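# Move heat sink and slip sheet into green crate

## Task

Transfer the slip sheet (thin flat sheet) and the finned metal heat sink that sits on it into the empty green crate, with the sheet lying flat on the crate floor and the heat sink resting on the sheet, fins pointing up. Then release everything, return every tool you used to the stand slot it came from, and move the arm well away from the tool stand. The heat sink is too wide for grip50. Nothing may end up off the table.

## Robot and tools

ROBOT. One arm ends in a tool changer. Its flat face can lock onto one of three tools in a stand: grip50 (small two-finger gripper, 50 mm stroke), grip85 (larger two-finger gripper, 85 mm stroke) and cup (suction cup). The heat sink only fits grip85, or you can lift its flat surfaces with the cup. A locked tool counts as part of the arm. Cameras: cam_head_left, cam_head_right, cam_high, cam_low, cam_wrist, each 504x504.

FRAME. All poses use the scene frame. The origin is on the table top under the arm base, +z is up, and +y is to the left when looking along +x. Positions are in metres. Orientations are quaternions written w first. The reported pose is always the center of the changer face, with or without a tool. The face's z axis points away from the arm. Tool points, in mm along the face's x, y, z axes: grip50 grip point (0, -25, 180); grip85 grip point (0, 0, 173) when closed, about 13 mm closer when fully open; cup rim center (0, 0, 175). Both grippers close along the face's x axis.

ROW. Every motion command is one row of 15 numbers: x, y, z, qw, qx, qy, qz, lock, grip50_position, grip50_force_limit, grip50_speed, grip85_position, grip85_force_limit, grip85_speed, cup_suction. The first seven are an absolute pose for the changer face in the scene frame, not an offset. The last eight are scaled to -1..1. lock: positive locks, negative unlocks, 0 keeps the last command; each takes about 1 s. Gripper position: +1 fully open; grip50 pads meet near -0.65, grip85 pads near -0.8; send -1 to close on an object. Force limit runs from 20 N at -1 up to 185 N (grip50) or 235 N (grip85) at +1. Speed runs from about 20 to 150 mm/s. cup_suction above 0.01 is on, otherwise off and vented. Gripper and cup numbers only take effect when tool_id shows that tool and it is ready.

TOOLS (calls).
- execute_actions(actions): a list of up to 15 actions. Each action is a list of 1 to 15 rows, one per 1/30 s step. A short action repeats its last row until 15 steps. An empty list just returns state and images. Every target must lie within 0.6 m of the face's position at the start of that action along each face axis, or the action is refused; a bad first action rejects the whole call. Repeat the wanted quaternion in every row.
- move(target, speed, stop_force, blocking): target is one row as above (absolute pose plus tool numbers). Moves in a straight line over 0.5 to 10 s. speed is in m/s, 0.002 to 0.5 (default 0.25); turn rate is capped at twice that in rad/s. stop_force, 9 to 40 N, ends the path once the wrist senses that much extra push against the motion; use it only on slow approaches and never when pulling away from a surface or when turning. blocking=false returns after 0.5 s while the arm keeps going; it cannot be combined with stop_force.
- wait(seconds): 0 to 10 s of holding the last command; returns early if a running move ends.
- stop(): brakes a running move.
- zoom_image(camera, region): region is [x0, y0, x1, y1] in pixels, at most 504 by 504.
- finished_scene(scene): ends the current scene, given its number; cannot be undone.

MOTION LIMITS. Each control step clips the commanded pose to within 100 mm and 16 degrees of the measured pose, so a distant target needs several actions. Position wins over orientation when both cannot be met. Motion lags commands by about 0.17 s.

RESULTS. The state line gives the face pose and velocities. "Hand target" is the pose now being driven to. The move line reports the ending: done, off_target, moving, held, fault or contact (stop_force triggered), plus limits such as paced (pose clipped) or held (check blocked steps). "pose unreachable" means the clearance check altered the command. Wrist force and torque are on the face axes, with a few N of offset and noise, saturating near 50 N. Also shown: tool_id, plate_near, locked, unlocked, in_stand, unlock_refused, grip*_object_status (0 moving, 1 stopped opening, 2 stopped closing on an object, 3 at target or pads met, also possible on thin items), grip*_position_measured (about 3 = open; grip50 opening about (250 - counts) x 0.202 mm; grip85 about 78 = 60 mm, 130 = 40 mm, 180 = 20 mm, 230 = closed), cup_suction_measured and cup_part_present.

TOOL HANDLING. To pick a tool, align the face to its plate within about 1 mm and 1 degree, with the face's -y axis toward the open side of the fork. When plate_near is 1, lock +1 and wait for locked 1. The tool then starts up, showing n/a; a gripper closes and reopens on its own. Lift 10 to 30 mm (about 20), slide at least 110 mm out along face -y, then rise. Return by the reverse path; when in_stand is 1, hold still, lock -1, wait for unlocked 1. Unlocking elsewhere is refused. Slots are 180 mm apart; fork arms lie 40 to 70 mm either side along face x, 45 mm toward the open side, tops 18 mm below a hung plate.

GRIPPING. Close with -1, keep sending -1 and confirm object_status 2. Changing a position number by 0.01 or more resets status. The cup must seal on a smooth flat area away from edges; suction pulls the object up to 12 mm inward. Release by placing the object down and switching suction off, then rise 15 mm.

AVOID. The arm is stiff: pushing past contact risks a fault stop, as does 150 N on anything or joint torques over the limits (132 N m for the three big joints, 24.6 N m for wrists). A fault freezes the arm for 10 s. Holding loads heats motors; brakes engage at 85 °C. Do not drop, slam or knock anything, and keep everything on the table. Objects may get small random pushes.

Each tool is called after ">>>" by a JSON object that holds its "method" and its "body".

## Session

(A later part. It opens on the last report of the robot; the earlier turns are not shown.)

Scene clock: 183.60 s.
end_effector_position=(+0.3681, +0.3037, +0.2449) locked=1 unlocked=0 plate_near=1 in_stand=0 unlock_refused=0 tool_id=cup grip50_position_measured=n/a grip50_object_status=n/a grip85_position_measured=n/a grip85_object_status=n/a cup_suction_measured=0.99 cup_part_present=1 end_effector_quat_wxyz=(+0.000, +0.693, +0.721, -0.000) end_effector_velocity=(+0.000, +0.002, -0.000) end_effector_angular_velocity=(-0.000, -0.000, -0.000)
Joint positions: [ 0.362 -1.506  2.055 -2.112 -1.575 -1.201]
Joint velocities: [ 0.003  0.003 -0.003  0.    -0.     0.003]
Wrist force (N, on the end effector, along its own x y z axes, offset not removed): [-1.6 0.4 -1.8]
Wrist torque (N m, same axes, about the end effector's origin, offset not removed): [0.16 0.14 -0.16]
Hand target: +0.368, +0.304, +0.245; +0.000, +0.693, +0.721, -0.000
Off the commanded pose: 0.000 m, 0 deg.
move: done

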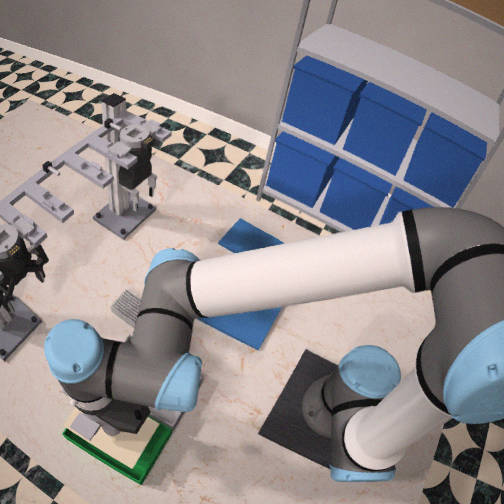

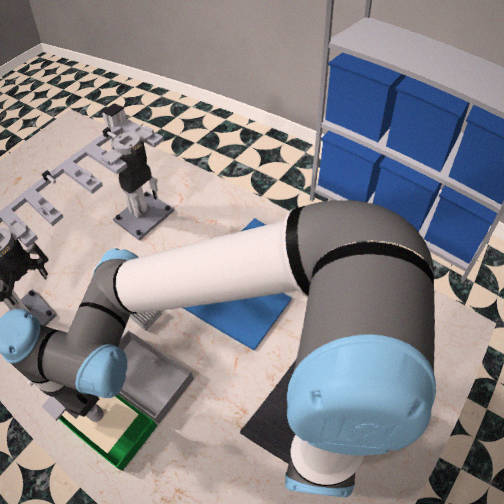

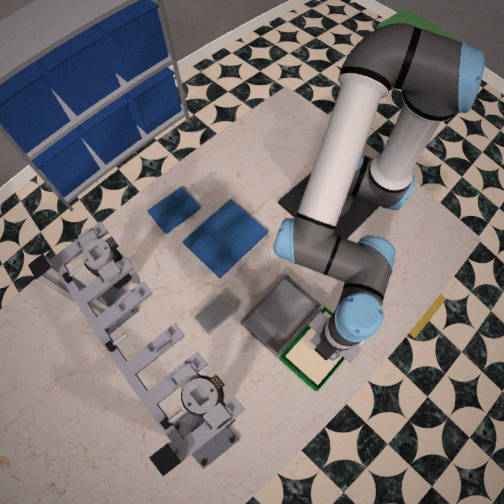

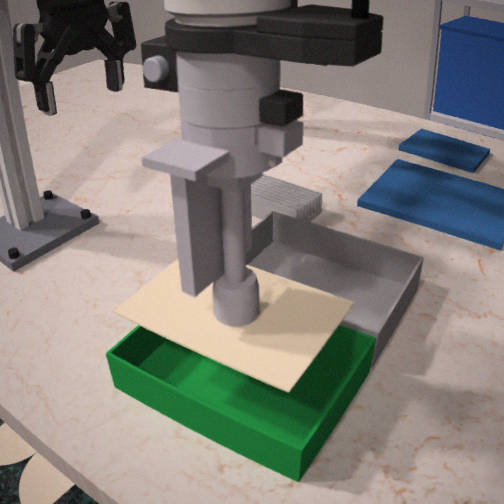

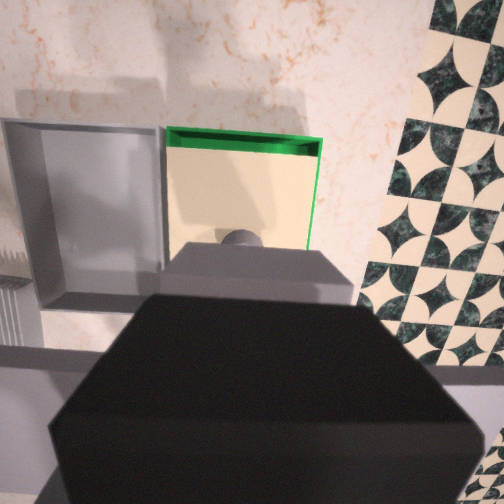

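>>> {"method": "move", "body": {"target": [0.3635,0.305,0.222,0,0.6928,0.7211,0,0,0,0,0,0,0,0,1], "speed": 0.06}}

Scene clock: 187.57 s.
end_effector_position=(+0.3635, +0.3050, +0.2222) locked=1 unlocked=0 plate_near=1 in_stand=0 unlock_refused=0 tool_id=cup grip50_position_measured=n/a grip50_object_status=n/a grip85_position_measured=n/a grip85_object_status=n/a cup_suction_measured=0.99 cup_part_present=1 end_effector_quat_wxyz=(+0.000, +0.693, +0.721, -0.000) end_effector_velocity=(-0.000, +0.000, -0.002) end_effector_angular_velocity=(-0.001, -0.001, +0.000)
Joint positions: [ 0.368 -1.479  2.095 -2.178 -1.574 -1.195]
Joint velocities: [ 0.001  0.003  0.004 -0.007 -0.001  0.   ]
Wrist force (N, on the end effector, along its own x y z axes, offset not removed): [-2.8 0.5 -1.5]
Wrist torque (N m, same axes, about the end effector's origin, offset not removed): [-0.03 0.25 -0.25]
Hand target: +0.363, +0.305, +0.222; +0.000, +0.693, +0.721, -0.000
Off the commanded pose: 0.000 m, 0 deg.
move: done

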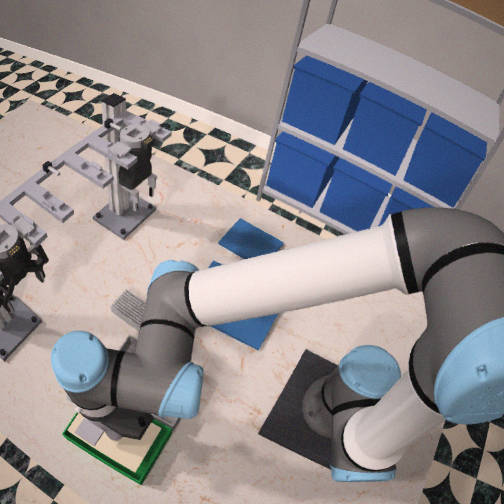

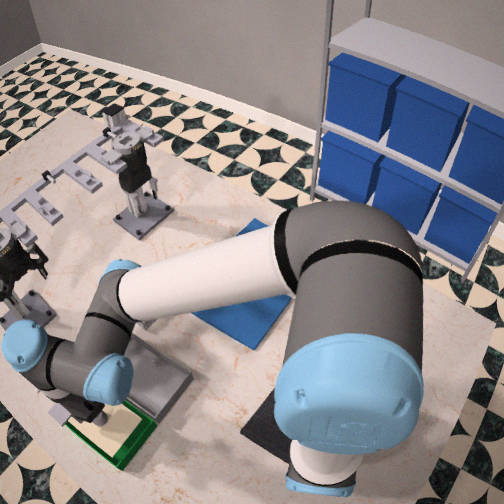

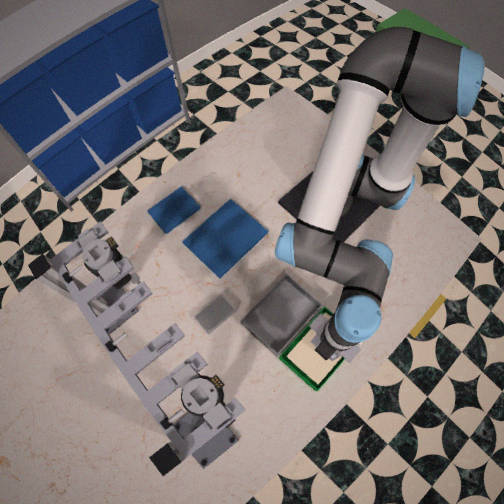

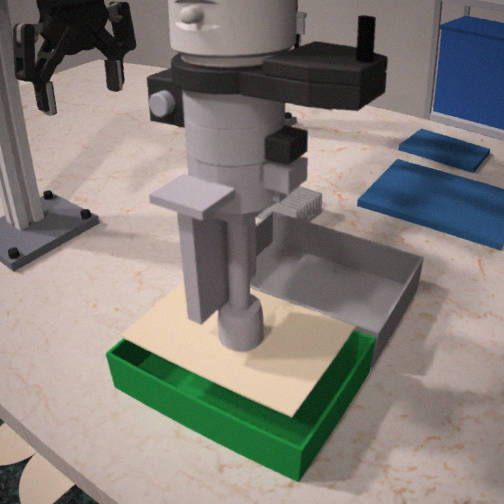

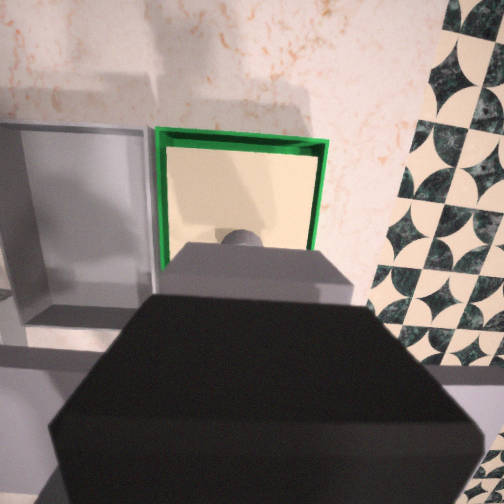

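Centred. Lower.

>>> {"method": "move", "body": {"target": [0.362,0.305,0.173,0,0.6928,0.7211,0,0,0,0,0,0,0,0,1], "speed": 0.06}}

>>> {"method": "move", "body": {"target": [0.362,0.305,0.160,0,0.6928,0.7211,0,0,0,0,0,0,0,0,1], "speed": 0.005, "stop_force": 10}}

Scene clock: 199.63 s.
end_effector_position=(+0.3619, +0.3049, +0.1732) locked=1 unlocked=0 plate_near=1 in_stand=0 unlock_refused=0 tool_id=cup grip50_position_measured=n/a grip50_object_status=n/a grip85_position_measured=n/a grip85_object_status=n/a cup_suction_measured=0.99 cup_part_present=1 end_effector_quat_wxyz=(-0.000, +0.693, +0.721, -0.000) end_effector_velocity=(+0.000, -0.000, -0.002) end_effector_angular_velocity=(-0.001, -0.000, +0.000)
Joint positions: [ 0.369 -1.397  2.159 -2.325 -1.574 -1.194]
Joint velocities: [ 0.     0.004  0.002 -0.006 -0.001 -0.   ]
Wrist force (N, on the end effector, along its own x y z axes, offset not removed): [-0.3 -1.5 -2.1]
Wrist torque (N m, same axes, about the end effector's origin, offset not removed): [-0.06 -0.03 -0.17]
Hand target: +0.362, +0.305, +0.173; +0.000, +0.693, +0.721, -0.000
Off the commanded pose: 0.000 m, 0 deg.
move: done

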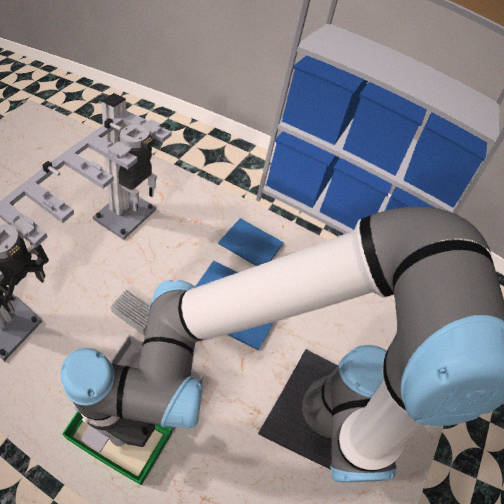

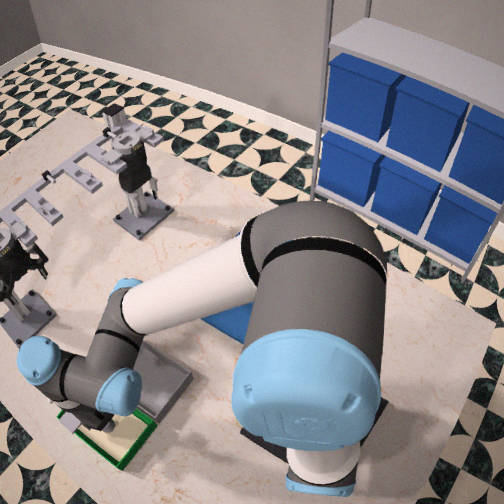

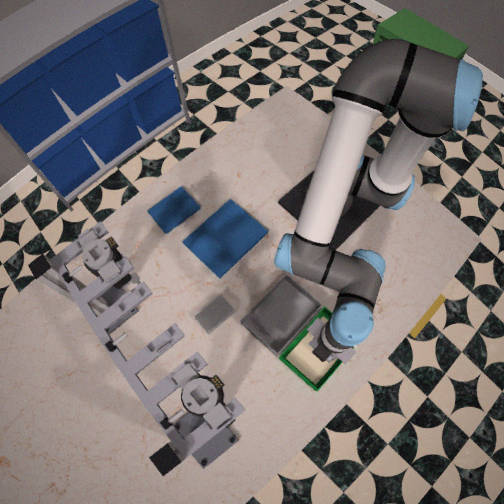

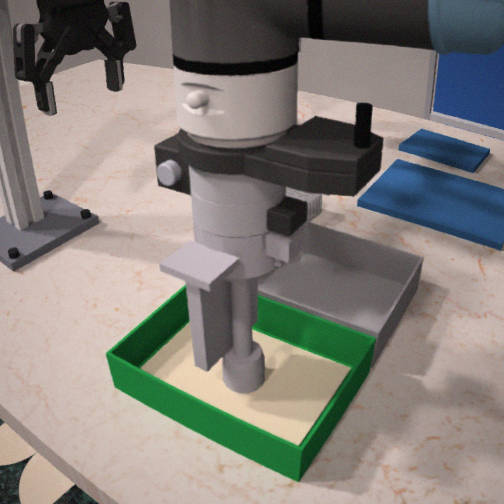

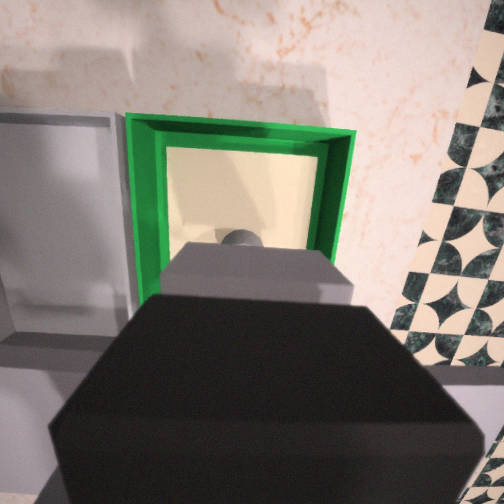

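Scene clock: 201.30 s.
end_effector_position=(+0.3619, +0.3050, +0.1667) locked=1 unlocked=0 plate_near=1 in_stand=0 unlock_refused=0 tool_id=cup grip50_position_measured=n/a grip50_object_status=n/a grip85_position_measured=n/a grip85_object_status=n/a cup_suction_measured=0.99 cup_part_present=1 end_effector_quat_wxyz=(+0.000, +0.693, +0.721, +0.000) end_effector_velocity=(-0.000, -0.000, +0.002) end_effector_angular_velocity=(-0.001, +0.002, +0.001)
Joint positions: [ 0.369 -1.384  2.166 -2.344 -1.574 -1.194]
Joint velocities: [-0.    -0.003 -0.002  0.008 -0.    -0.001]
Wrist force (N, on the end effector, along its own x y z axes, offset not removed): [-1.1 0.5 -25.0]
Wrist torque (N m, same axes, about the end effector's origin, offset not removed): [0.35 -0.12 -0.09]
Hand target: +0.362, +0.305, +0.167; +0.000, +0.693, +0.721, +0.000
Off the commanded pose: 0.007 m, 0 deg.
move: contact

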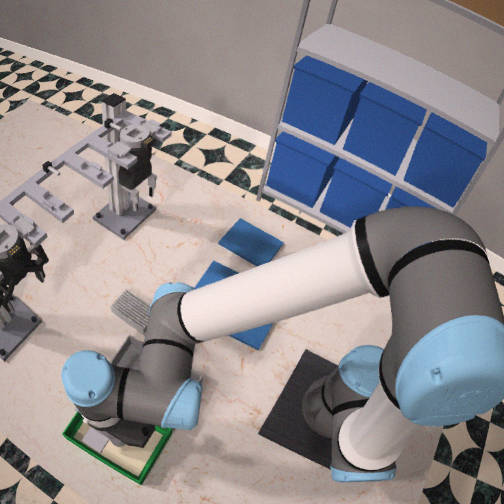

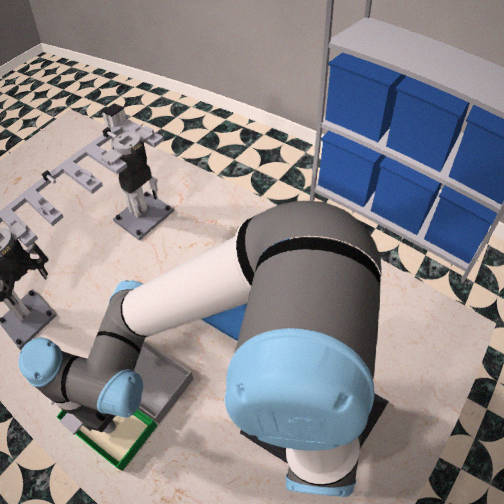

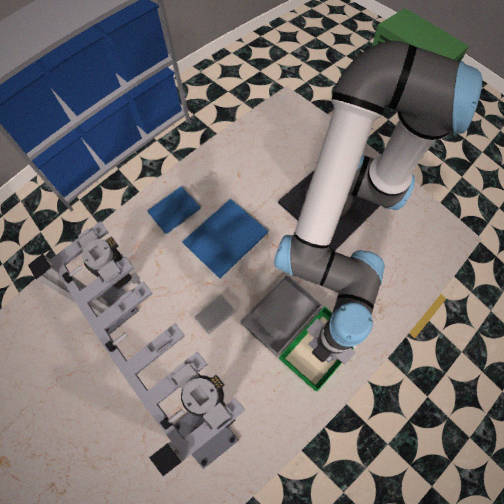

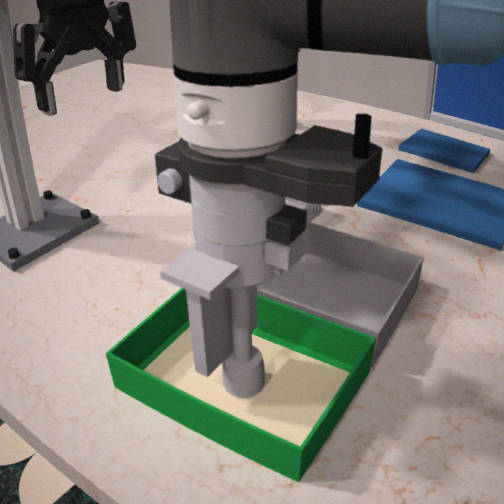

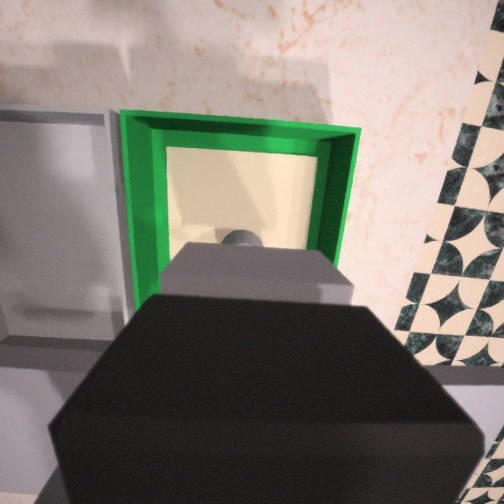

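>>> {"method": "execute_actions", "body": {"actions": [[[0.362,0.305,0.1675,0,0.6928,0.7211,0,0,0,0,0,0,0,0,0]],[[0.362,0.305,0.1675,0,0.6928,0.7211,0,0,0,0,0,0,0,0,0]]]}}

>>> {"method": "move", "body": {"target": [0.362,0.305,0.245,0,0.6928,0.7211,0,0,0,0,0,0,0,0,0], "speed": 0.08}}

>>> {"method": "move", "body": {"target": [0.51,0.0361,0.38,0,0.7296,0.6839,0,0,0,0,0,0,0,0,0], "speed": 0.25}}

>>> {"method": "move", "body": {"target": [0.6397,0.0277,0.38,0,0.7296,0.6839,0,0,0,0,0,0,0,0,0], "speed": 0.12}}

>>> {"method": "move", "body": {"target": [0.6397,0.0277,0.3602,0,0.7296,0.6839,0,0,0,0,0,0,0,0,0], "speed": 0.03}}

Scene clock: 208.70 s.
end_effector_position=(+0.3620, +0.3050, +0.1675) locked=1 unlocked=0 plate_near=1 in_stand=0 unlock_refused=0 tool_id=cup grip50_position_measured=n/a grip50_object_status=n/a grip85_position_measured=n/a grip85_object_status=n/a cup_suction_measured=0.01 cup_part_present=0 end_effector_quat_wxyz=(-0.000, +0.693, +0.721, +0.000) end_effector_velocity=(+0.000, -0.000, +0.000) end_effector_angular_velocity=(-0.000, -0.000, +0.001)
Joint positions: [ 0.369 -1.385  2.165 -2.342 -1.574 -1.194]
Joint velocities: [-0.    -0.     0.    -0.    -0.    -0.001]
Wrist force (N, on the end effector, along its own x y z axes, offset not removed): [-0.1 -1.4 -15.8]
Wrist torque (N m, same axes, about the end effector's origin, offset not removed): [-0.09 0.04 -0.10]
Hand target: +0.362, +0.305, +0.167; -0.000, +0.693, +0.721, +0.000
Off the commanded pose: 0.000 m, 0 deg.

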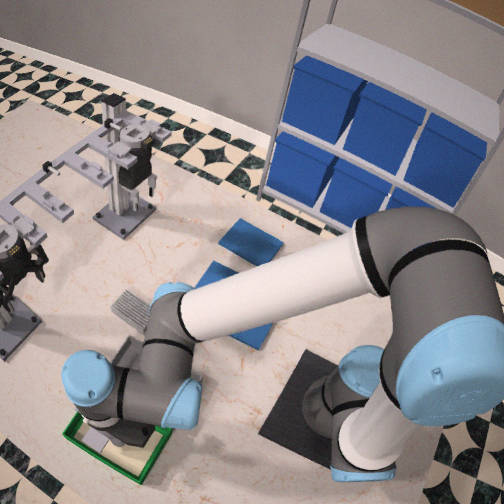

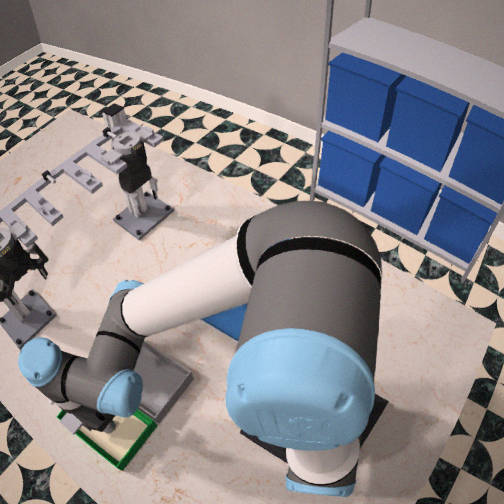

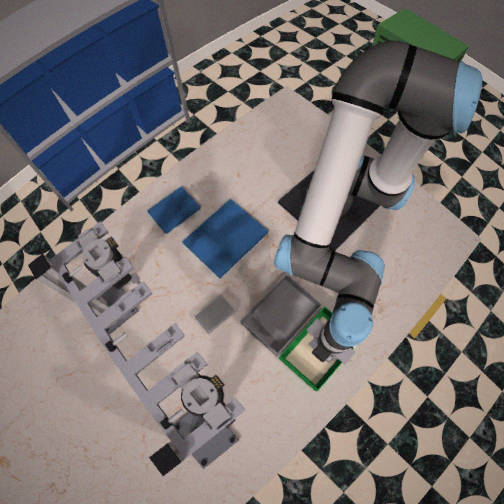

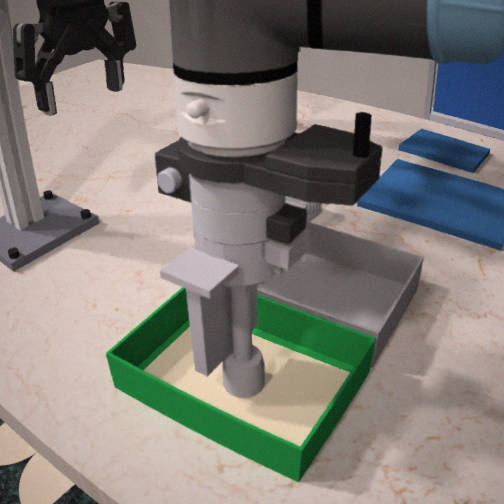

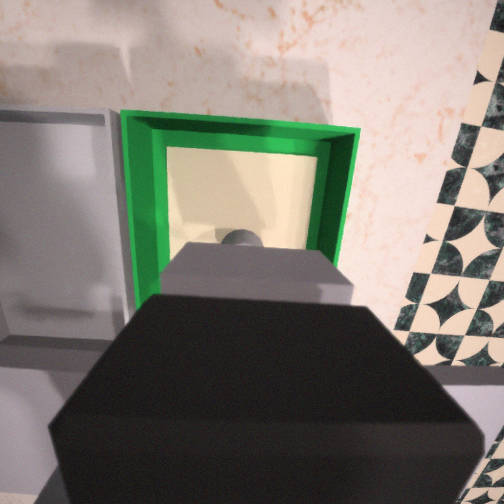

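Scene clock: 210.13 s.
end_effector_position=(+0.3621, +0.3051, +0.2447) locked=1 unlocked=0 plate_near=1 in_stand=0 unlock_refused=0 tool_id=cup grip50_position_measured=n/a grip50_object_status=n/a grip85_position_measured=n/a grip85_object_status=n/a cup_suction_measured=0.01 cup_part_present=0 end_effector_quat_wxyz=(+0.000, +0.693, +0.721, +0.000) end_effector_velocity=(+0.000, +0.000, +0.002) end_effector_angular_velocity=(+0.001, +0.000, +0.000)
Joint positions: [ 0.37  -1.515  2.065 -2.113 -1.574 -1.193]
Joint velocities: [-0.    -0.002 -0.003  0.005  0.001 -0.   ]
Wrist force (N, on the end effector, along its own x y z axes, offset not removed): [-0.1 -1.2 -0.8]
Wrist torque (N m, same axes, about the end effector's origin, offset not removed): [-0.23 0.00 -0.12]
Hand target: +0.362, +0.305, +0.245; +0.000, +0.693, +0.721, +0.000
Off the commanded pose: 0.000 m, 0 deg.
move: done

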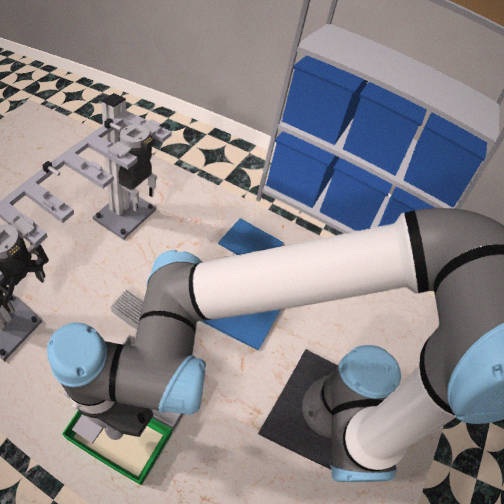

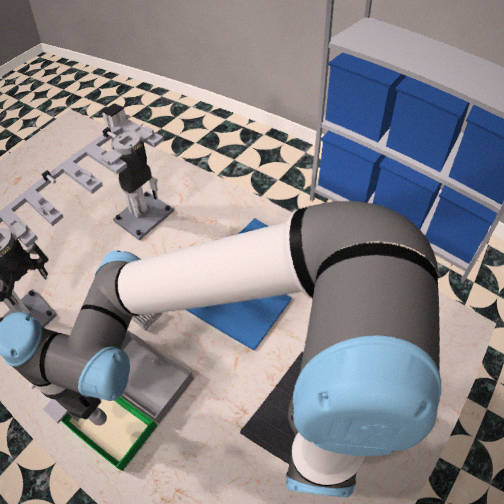

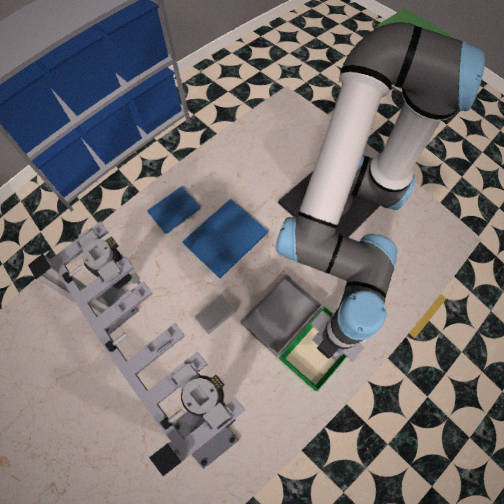

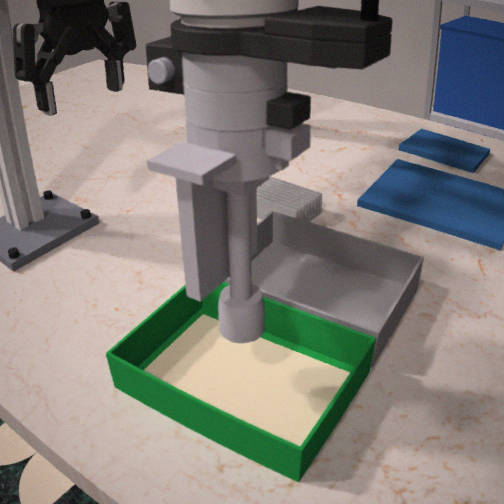

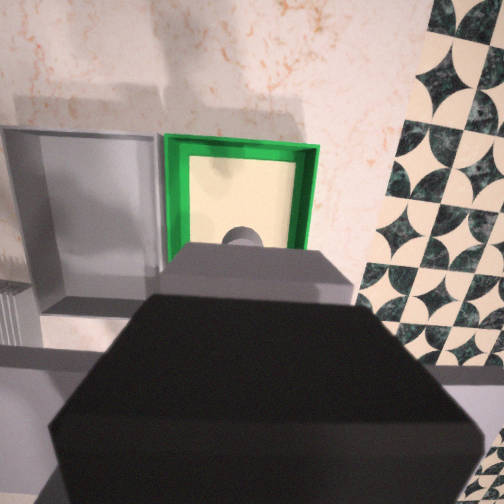

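Scene clock: 212.10 s.
end_effector_position=(+0.5100, +0.0363, +0.3798) locked=1 unlocked=0 plate_near=1 in_stand=0 unlock_refused=0 tool_id=cup grip50_position_measured=n/a grip50_object_status=n/a grip85_position_measured=n/a grip85_object_status=n/a cup_suction_measured=0.01 cup_part_present=0 end_effector_quat_wxyz=(-0.000, +0.730, +0.684, +0.000) end_effector_velocity=(+0.001, -0.001, +0.001) end_effector_angular_velocity=(+0.001, -0.000, +0.000)
Joint positions: [-0.233 -1.543  1.723 -1.745 -1.577 -1.691]
Joint velocities: [-0.002  0.002 -0.004  0.002  0.001 -0.002]
Wrist force (N, on the end effector, along its own x y z axes, offset not removed): [2.9 0.6 -0.2]
Wrist torque (N m, same axes, about the end effector's origin, offset not removed): [0.18 -0.15 -0.03]
Hand target: +0.510, +0.036, +0.380; -0.000, +0.730, +0.684, +0.000
Off the commanded pose: 0.000 m, 0 deg.
move: done

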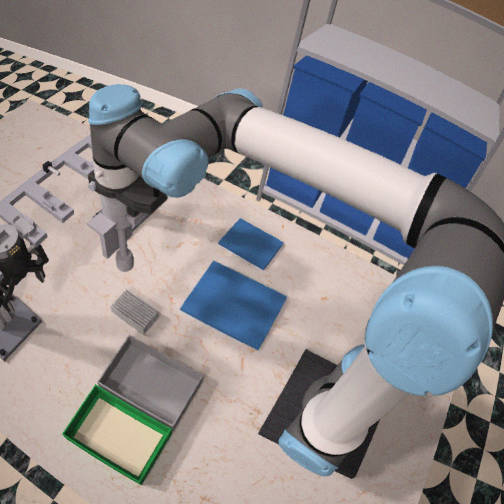

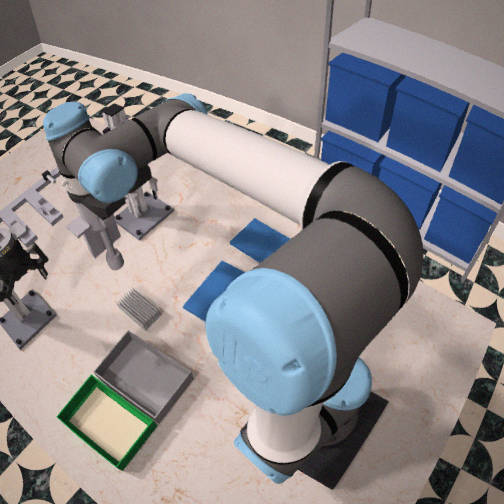

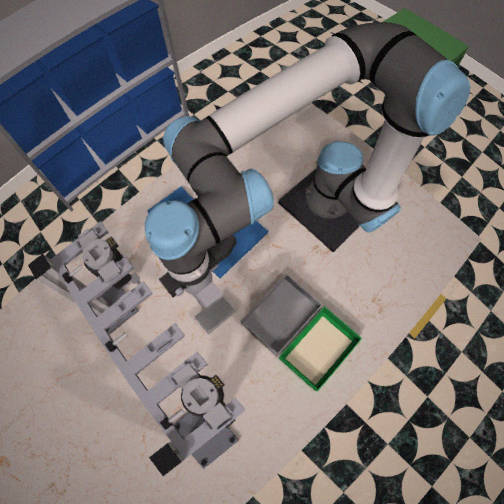

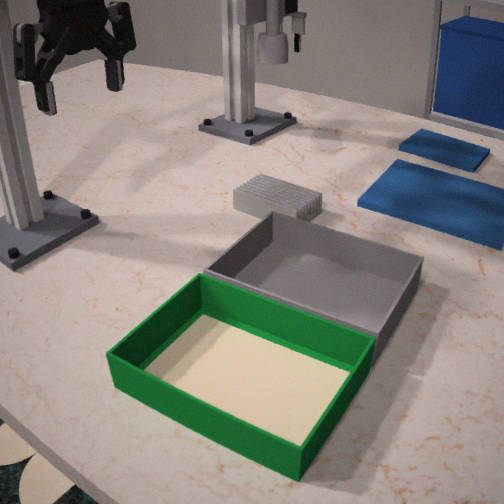

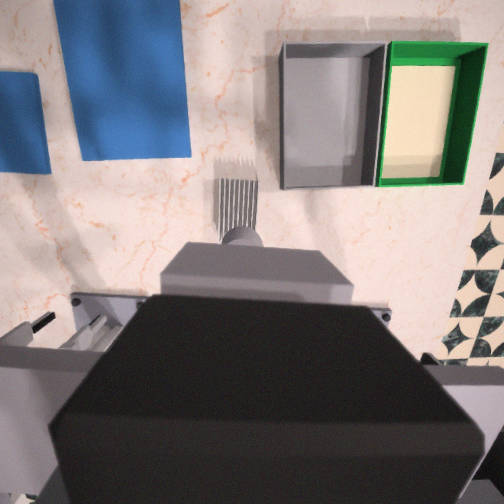

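Scene clock: 213.67 s.
end_effector_position=(+0.6395, +0.0277, +0.3799) locked=1 unlocked=0 plate_near=1 in_stand=0 unlock_refused=0 tool_id=cup grip50_position_measured=n/a grip50_object_status=n/a grip85_position_measured=n/a grip85_object_status=n/a cup_suction_measured=0.01 cup_part_present=0 end_effector_quat_wxyz=(+0.000, +0.730, +0.684, +0.000) end_effector_velocity=(+0.002, -0.000, -0.000) end_effector_angular_velocity=(+0.000, +0.001, -0.000)
Joint positions: [-0.208 -1.234  1.354 -1.686 -1.578 -1.667]
Joint velocities: [ 0.     0.006 -0.008  0.003 -0.     0.001]
Wrist force (N, on the end effector, along its own x y z axes, offset not removed): [-1.8 -1.9 -1.8]
Wrist torque (N m, same axes, about the end effector's origin, offset not removed): [0.01 0.17 -0.14]
Hand target: +0.640, +0.028, +0.380; +0.000, +0.730, +0.684, -0.000
Off the commanded pose: 0.000 m, 0 deg.
move: done

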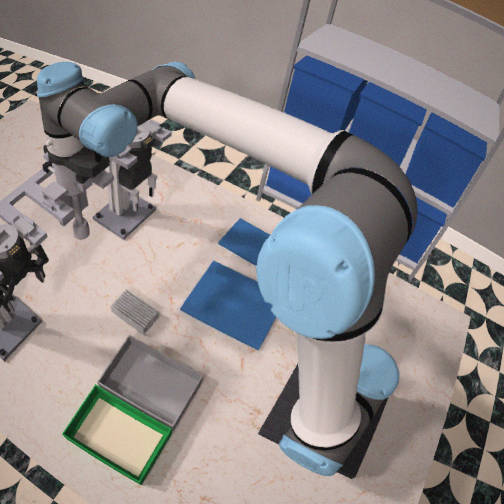

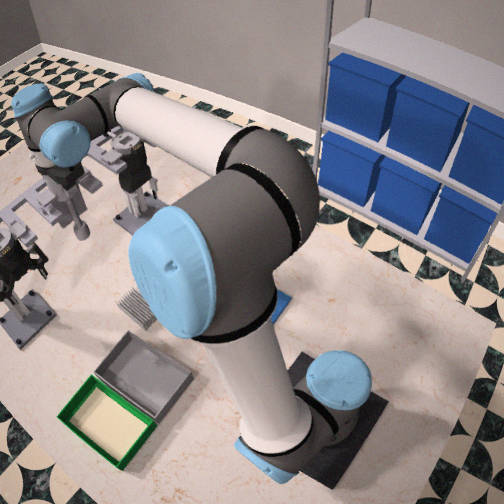

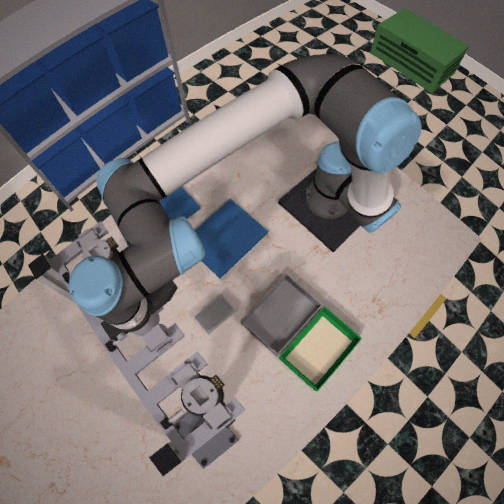

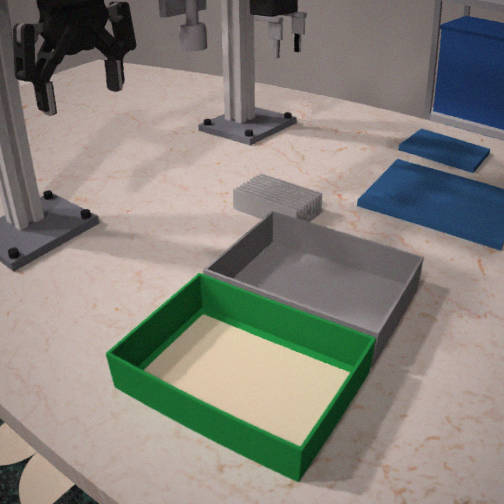

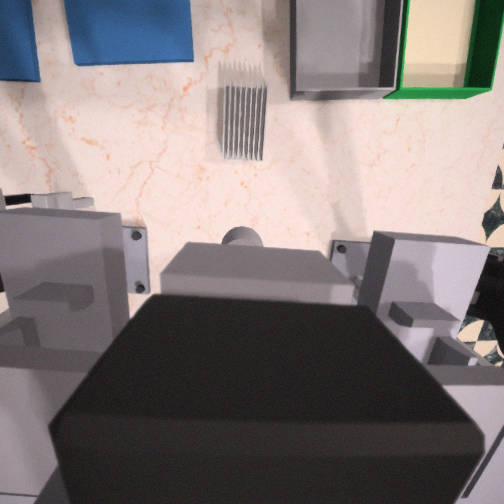

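Scene clock: 214.67 s.
end_effector_position=(+0.6397, +0.0278, +0.3604) locked=1 unlocked=0 plate_near=1 in_stand=1 unlock_refused=0 tool_id=cup grip50_position_measured=n/a grip50_object_status=n/a grip85_position_measured=n/a grip85_object_status=n/a cup_suction_measured=0.01 cup_part_present=0 end_effector_quat_wxyz=(+0.000, +0.730, +0.684, -0.000) end_effector_velocity=(-0.000, -0.000, -0.002) end_effector_angular_velocity=(-0.000, -0.000, -0.000)
Joint positions: [-0.208 -1.227  1.395 -1.733 -1.578 -1.667]
Joint velocities: [-0.     0.001  0.004 -0.005 -0.    -0.   ]
Wrist force (N, on the end effector, along its own x y z axes, offset not removed): [-1.3 2.3 -0.9]
Wrist torque (N m, same axes, about the end effector's origin, offset not removed): [0.15 0.05 -0.09]
Hand target: +0.640, +0.028, +0.360; -0.000, +0.730, +0.684, -0.000
Off the commanded pose: 0.000 m, 0 deg.
move: done

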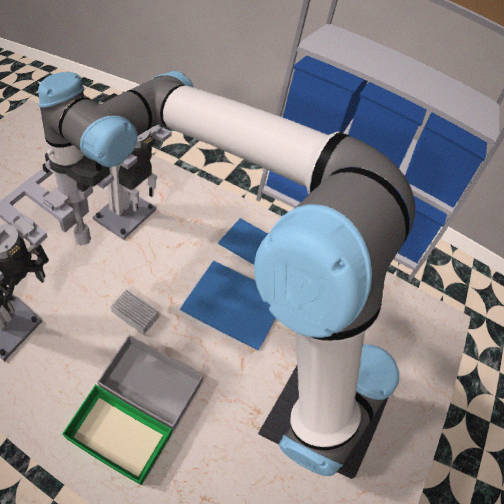

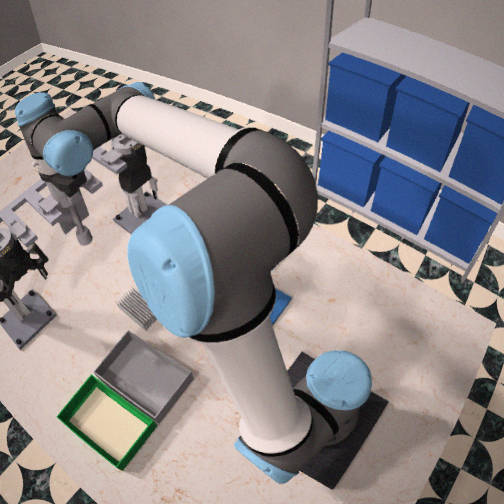

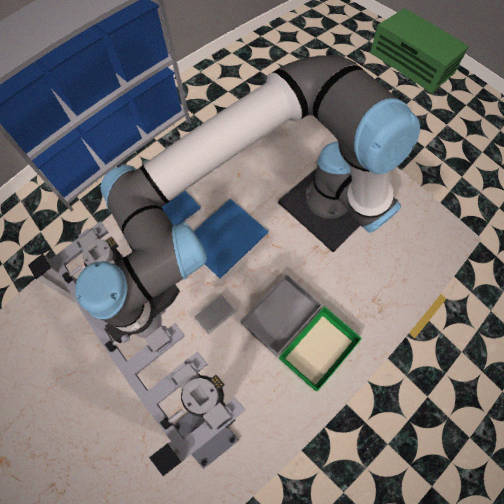

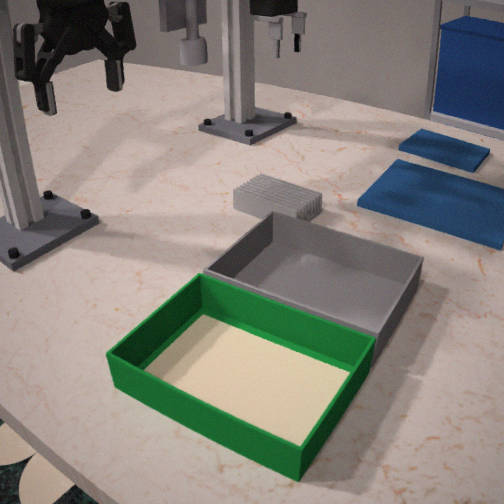

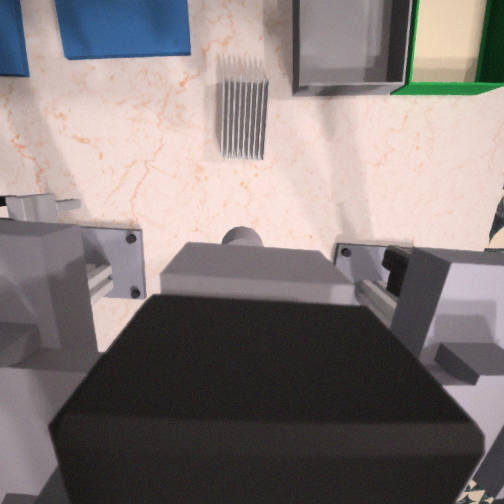

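>>> {"method": "execute_actions", "body": {"actions": [[[0.6397,0.0277,0.3602,0,0.7296,0.6839,0,-1,0,0,0,0,0,0,0]],[[0.6397,0.0277,0.3602,0,0.7296,0.6839,0,-1,0,0,0,0,0,0,0]],[[0.6397,0.0277,0.3602,0,0.7296,0.6839,0,-1,0,0,0,0,0,0,0]]]}}

Scene clock: 219.70 s.
end_effector_position=(+0.6397, +0.0277, +0.3602) locked=0 unlocked=1 plate_near=1 in_stand=1 unlock_refused=0 tool_id=none grip50_position_measured=n/a grip50_object_status=n/a grip85_position_measured=n/a grip85_object_status=n/a cup_suction_measured=n/a cup_part_present=n/a end_effector_quat_wxyz=(-0.000, +0.730, +0.684, +0.000) end_effector_velocity=(-0.000, -0.000, -0.000) end_effector_angular_velocity=(-0.000, +0.000, +0.000)
Joint positions: [-0.209 -1.227  1.395 -1.734 -1.578 -1.667]
Joint velocities: [ 0.  0.  0.  0. -0. -0.]
Wrist force (N, on the end effector, along its own x y z axes, offset not removed): [1.3 0.6 -1.9]
Wrist torque (N m, same axes, about the end effector's origin, offset not removed): [-0.02 0.06 -0.29]
Hand target: +0.640, +0.028, +0.360; +0.000, +0.730, +0.684, +0.000
Off the commanded pose: 0.000 m, 0 deg.

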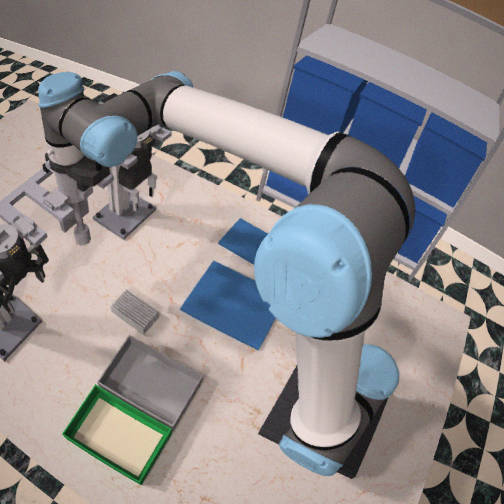

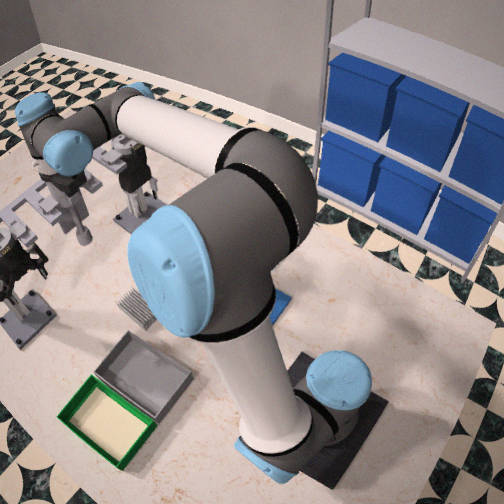

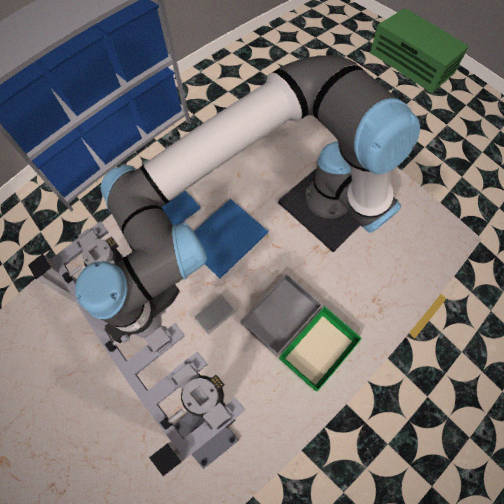

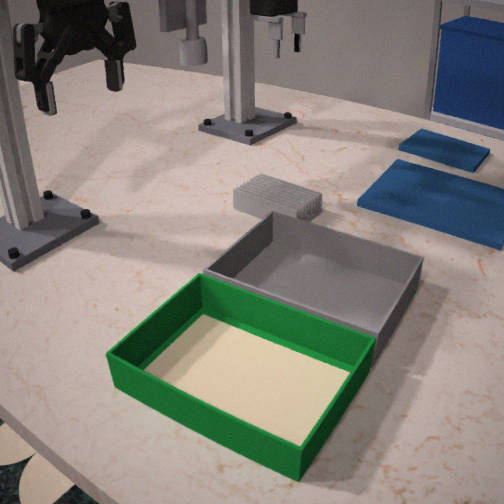

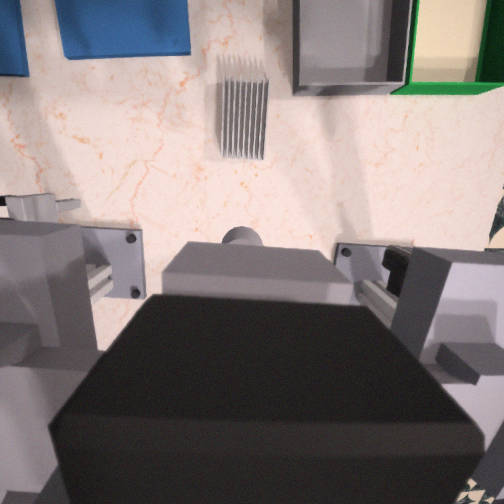

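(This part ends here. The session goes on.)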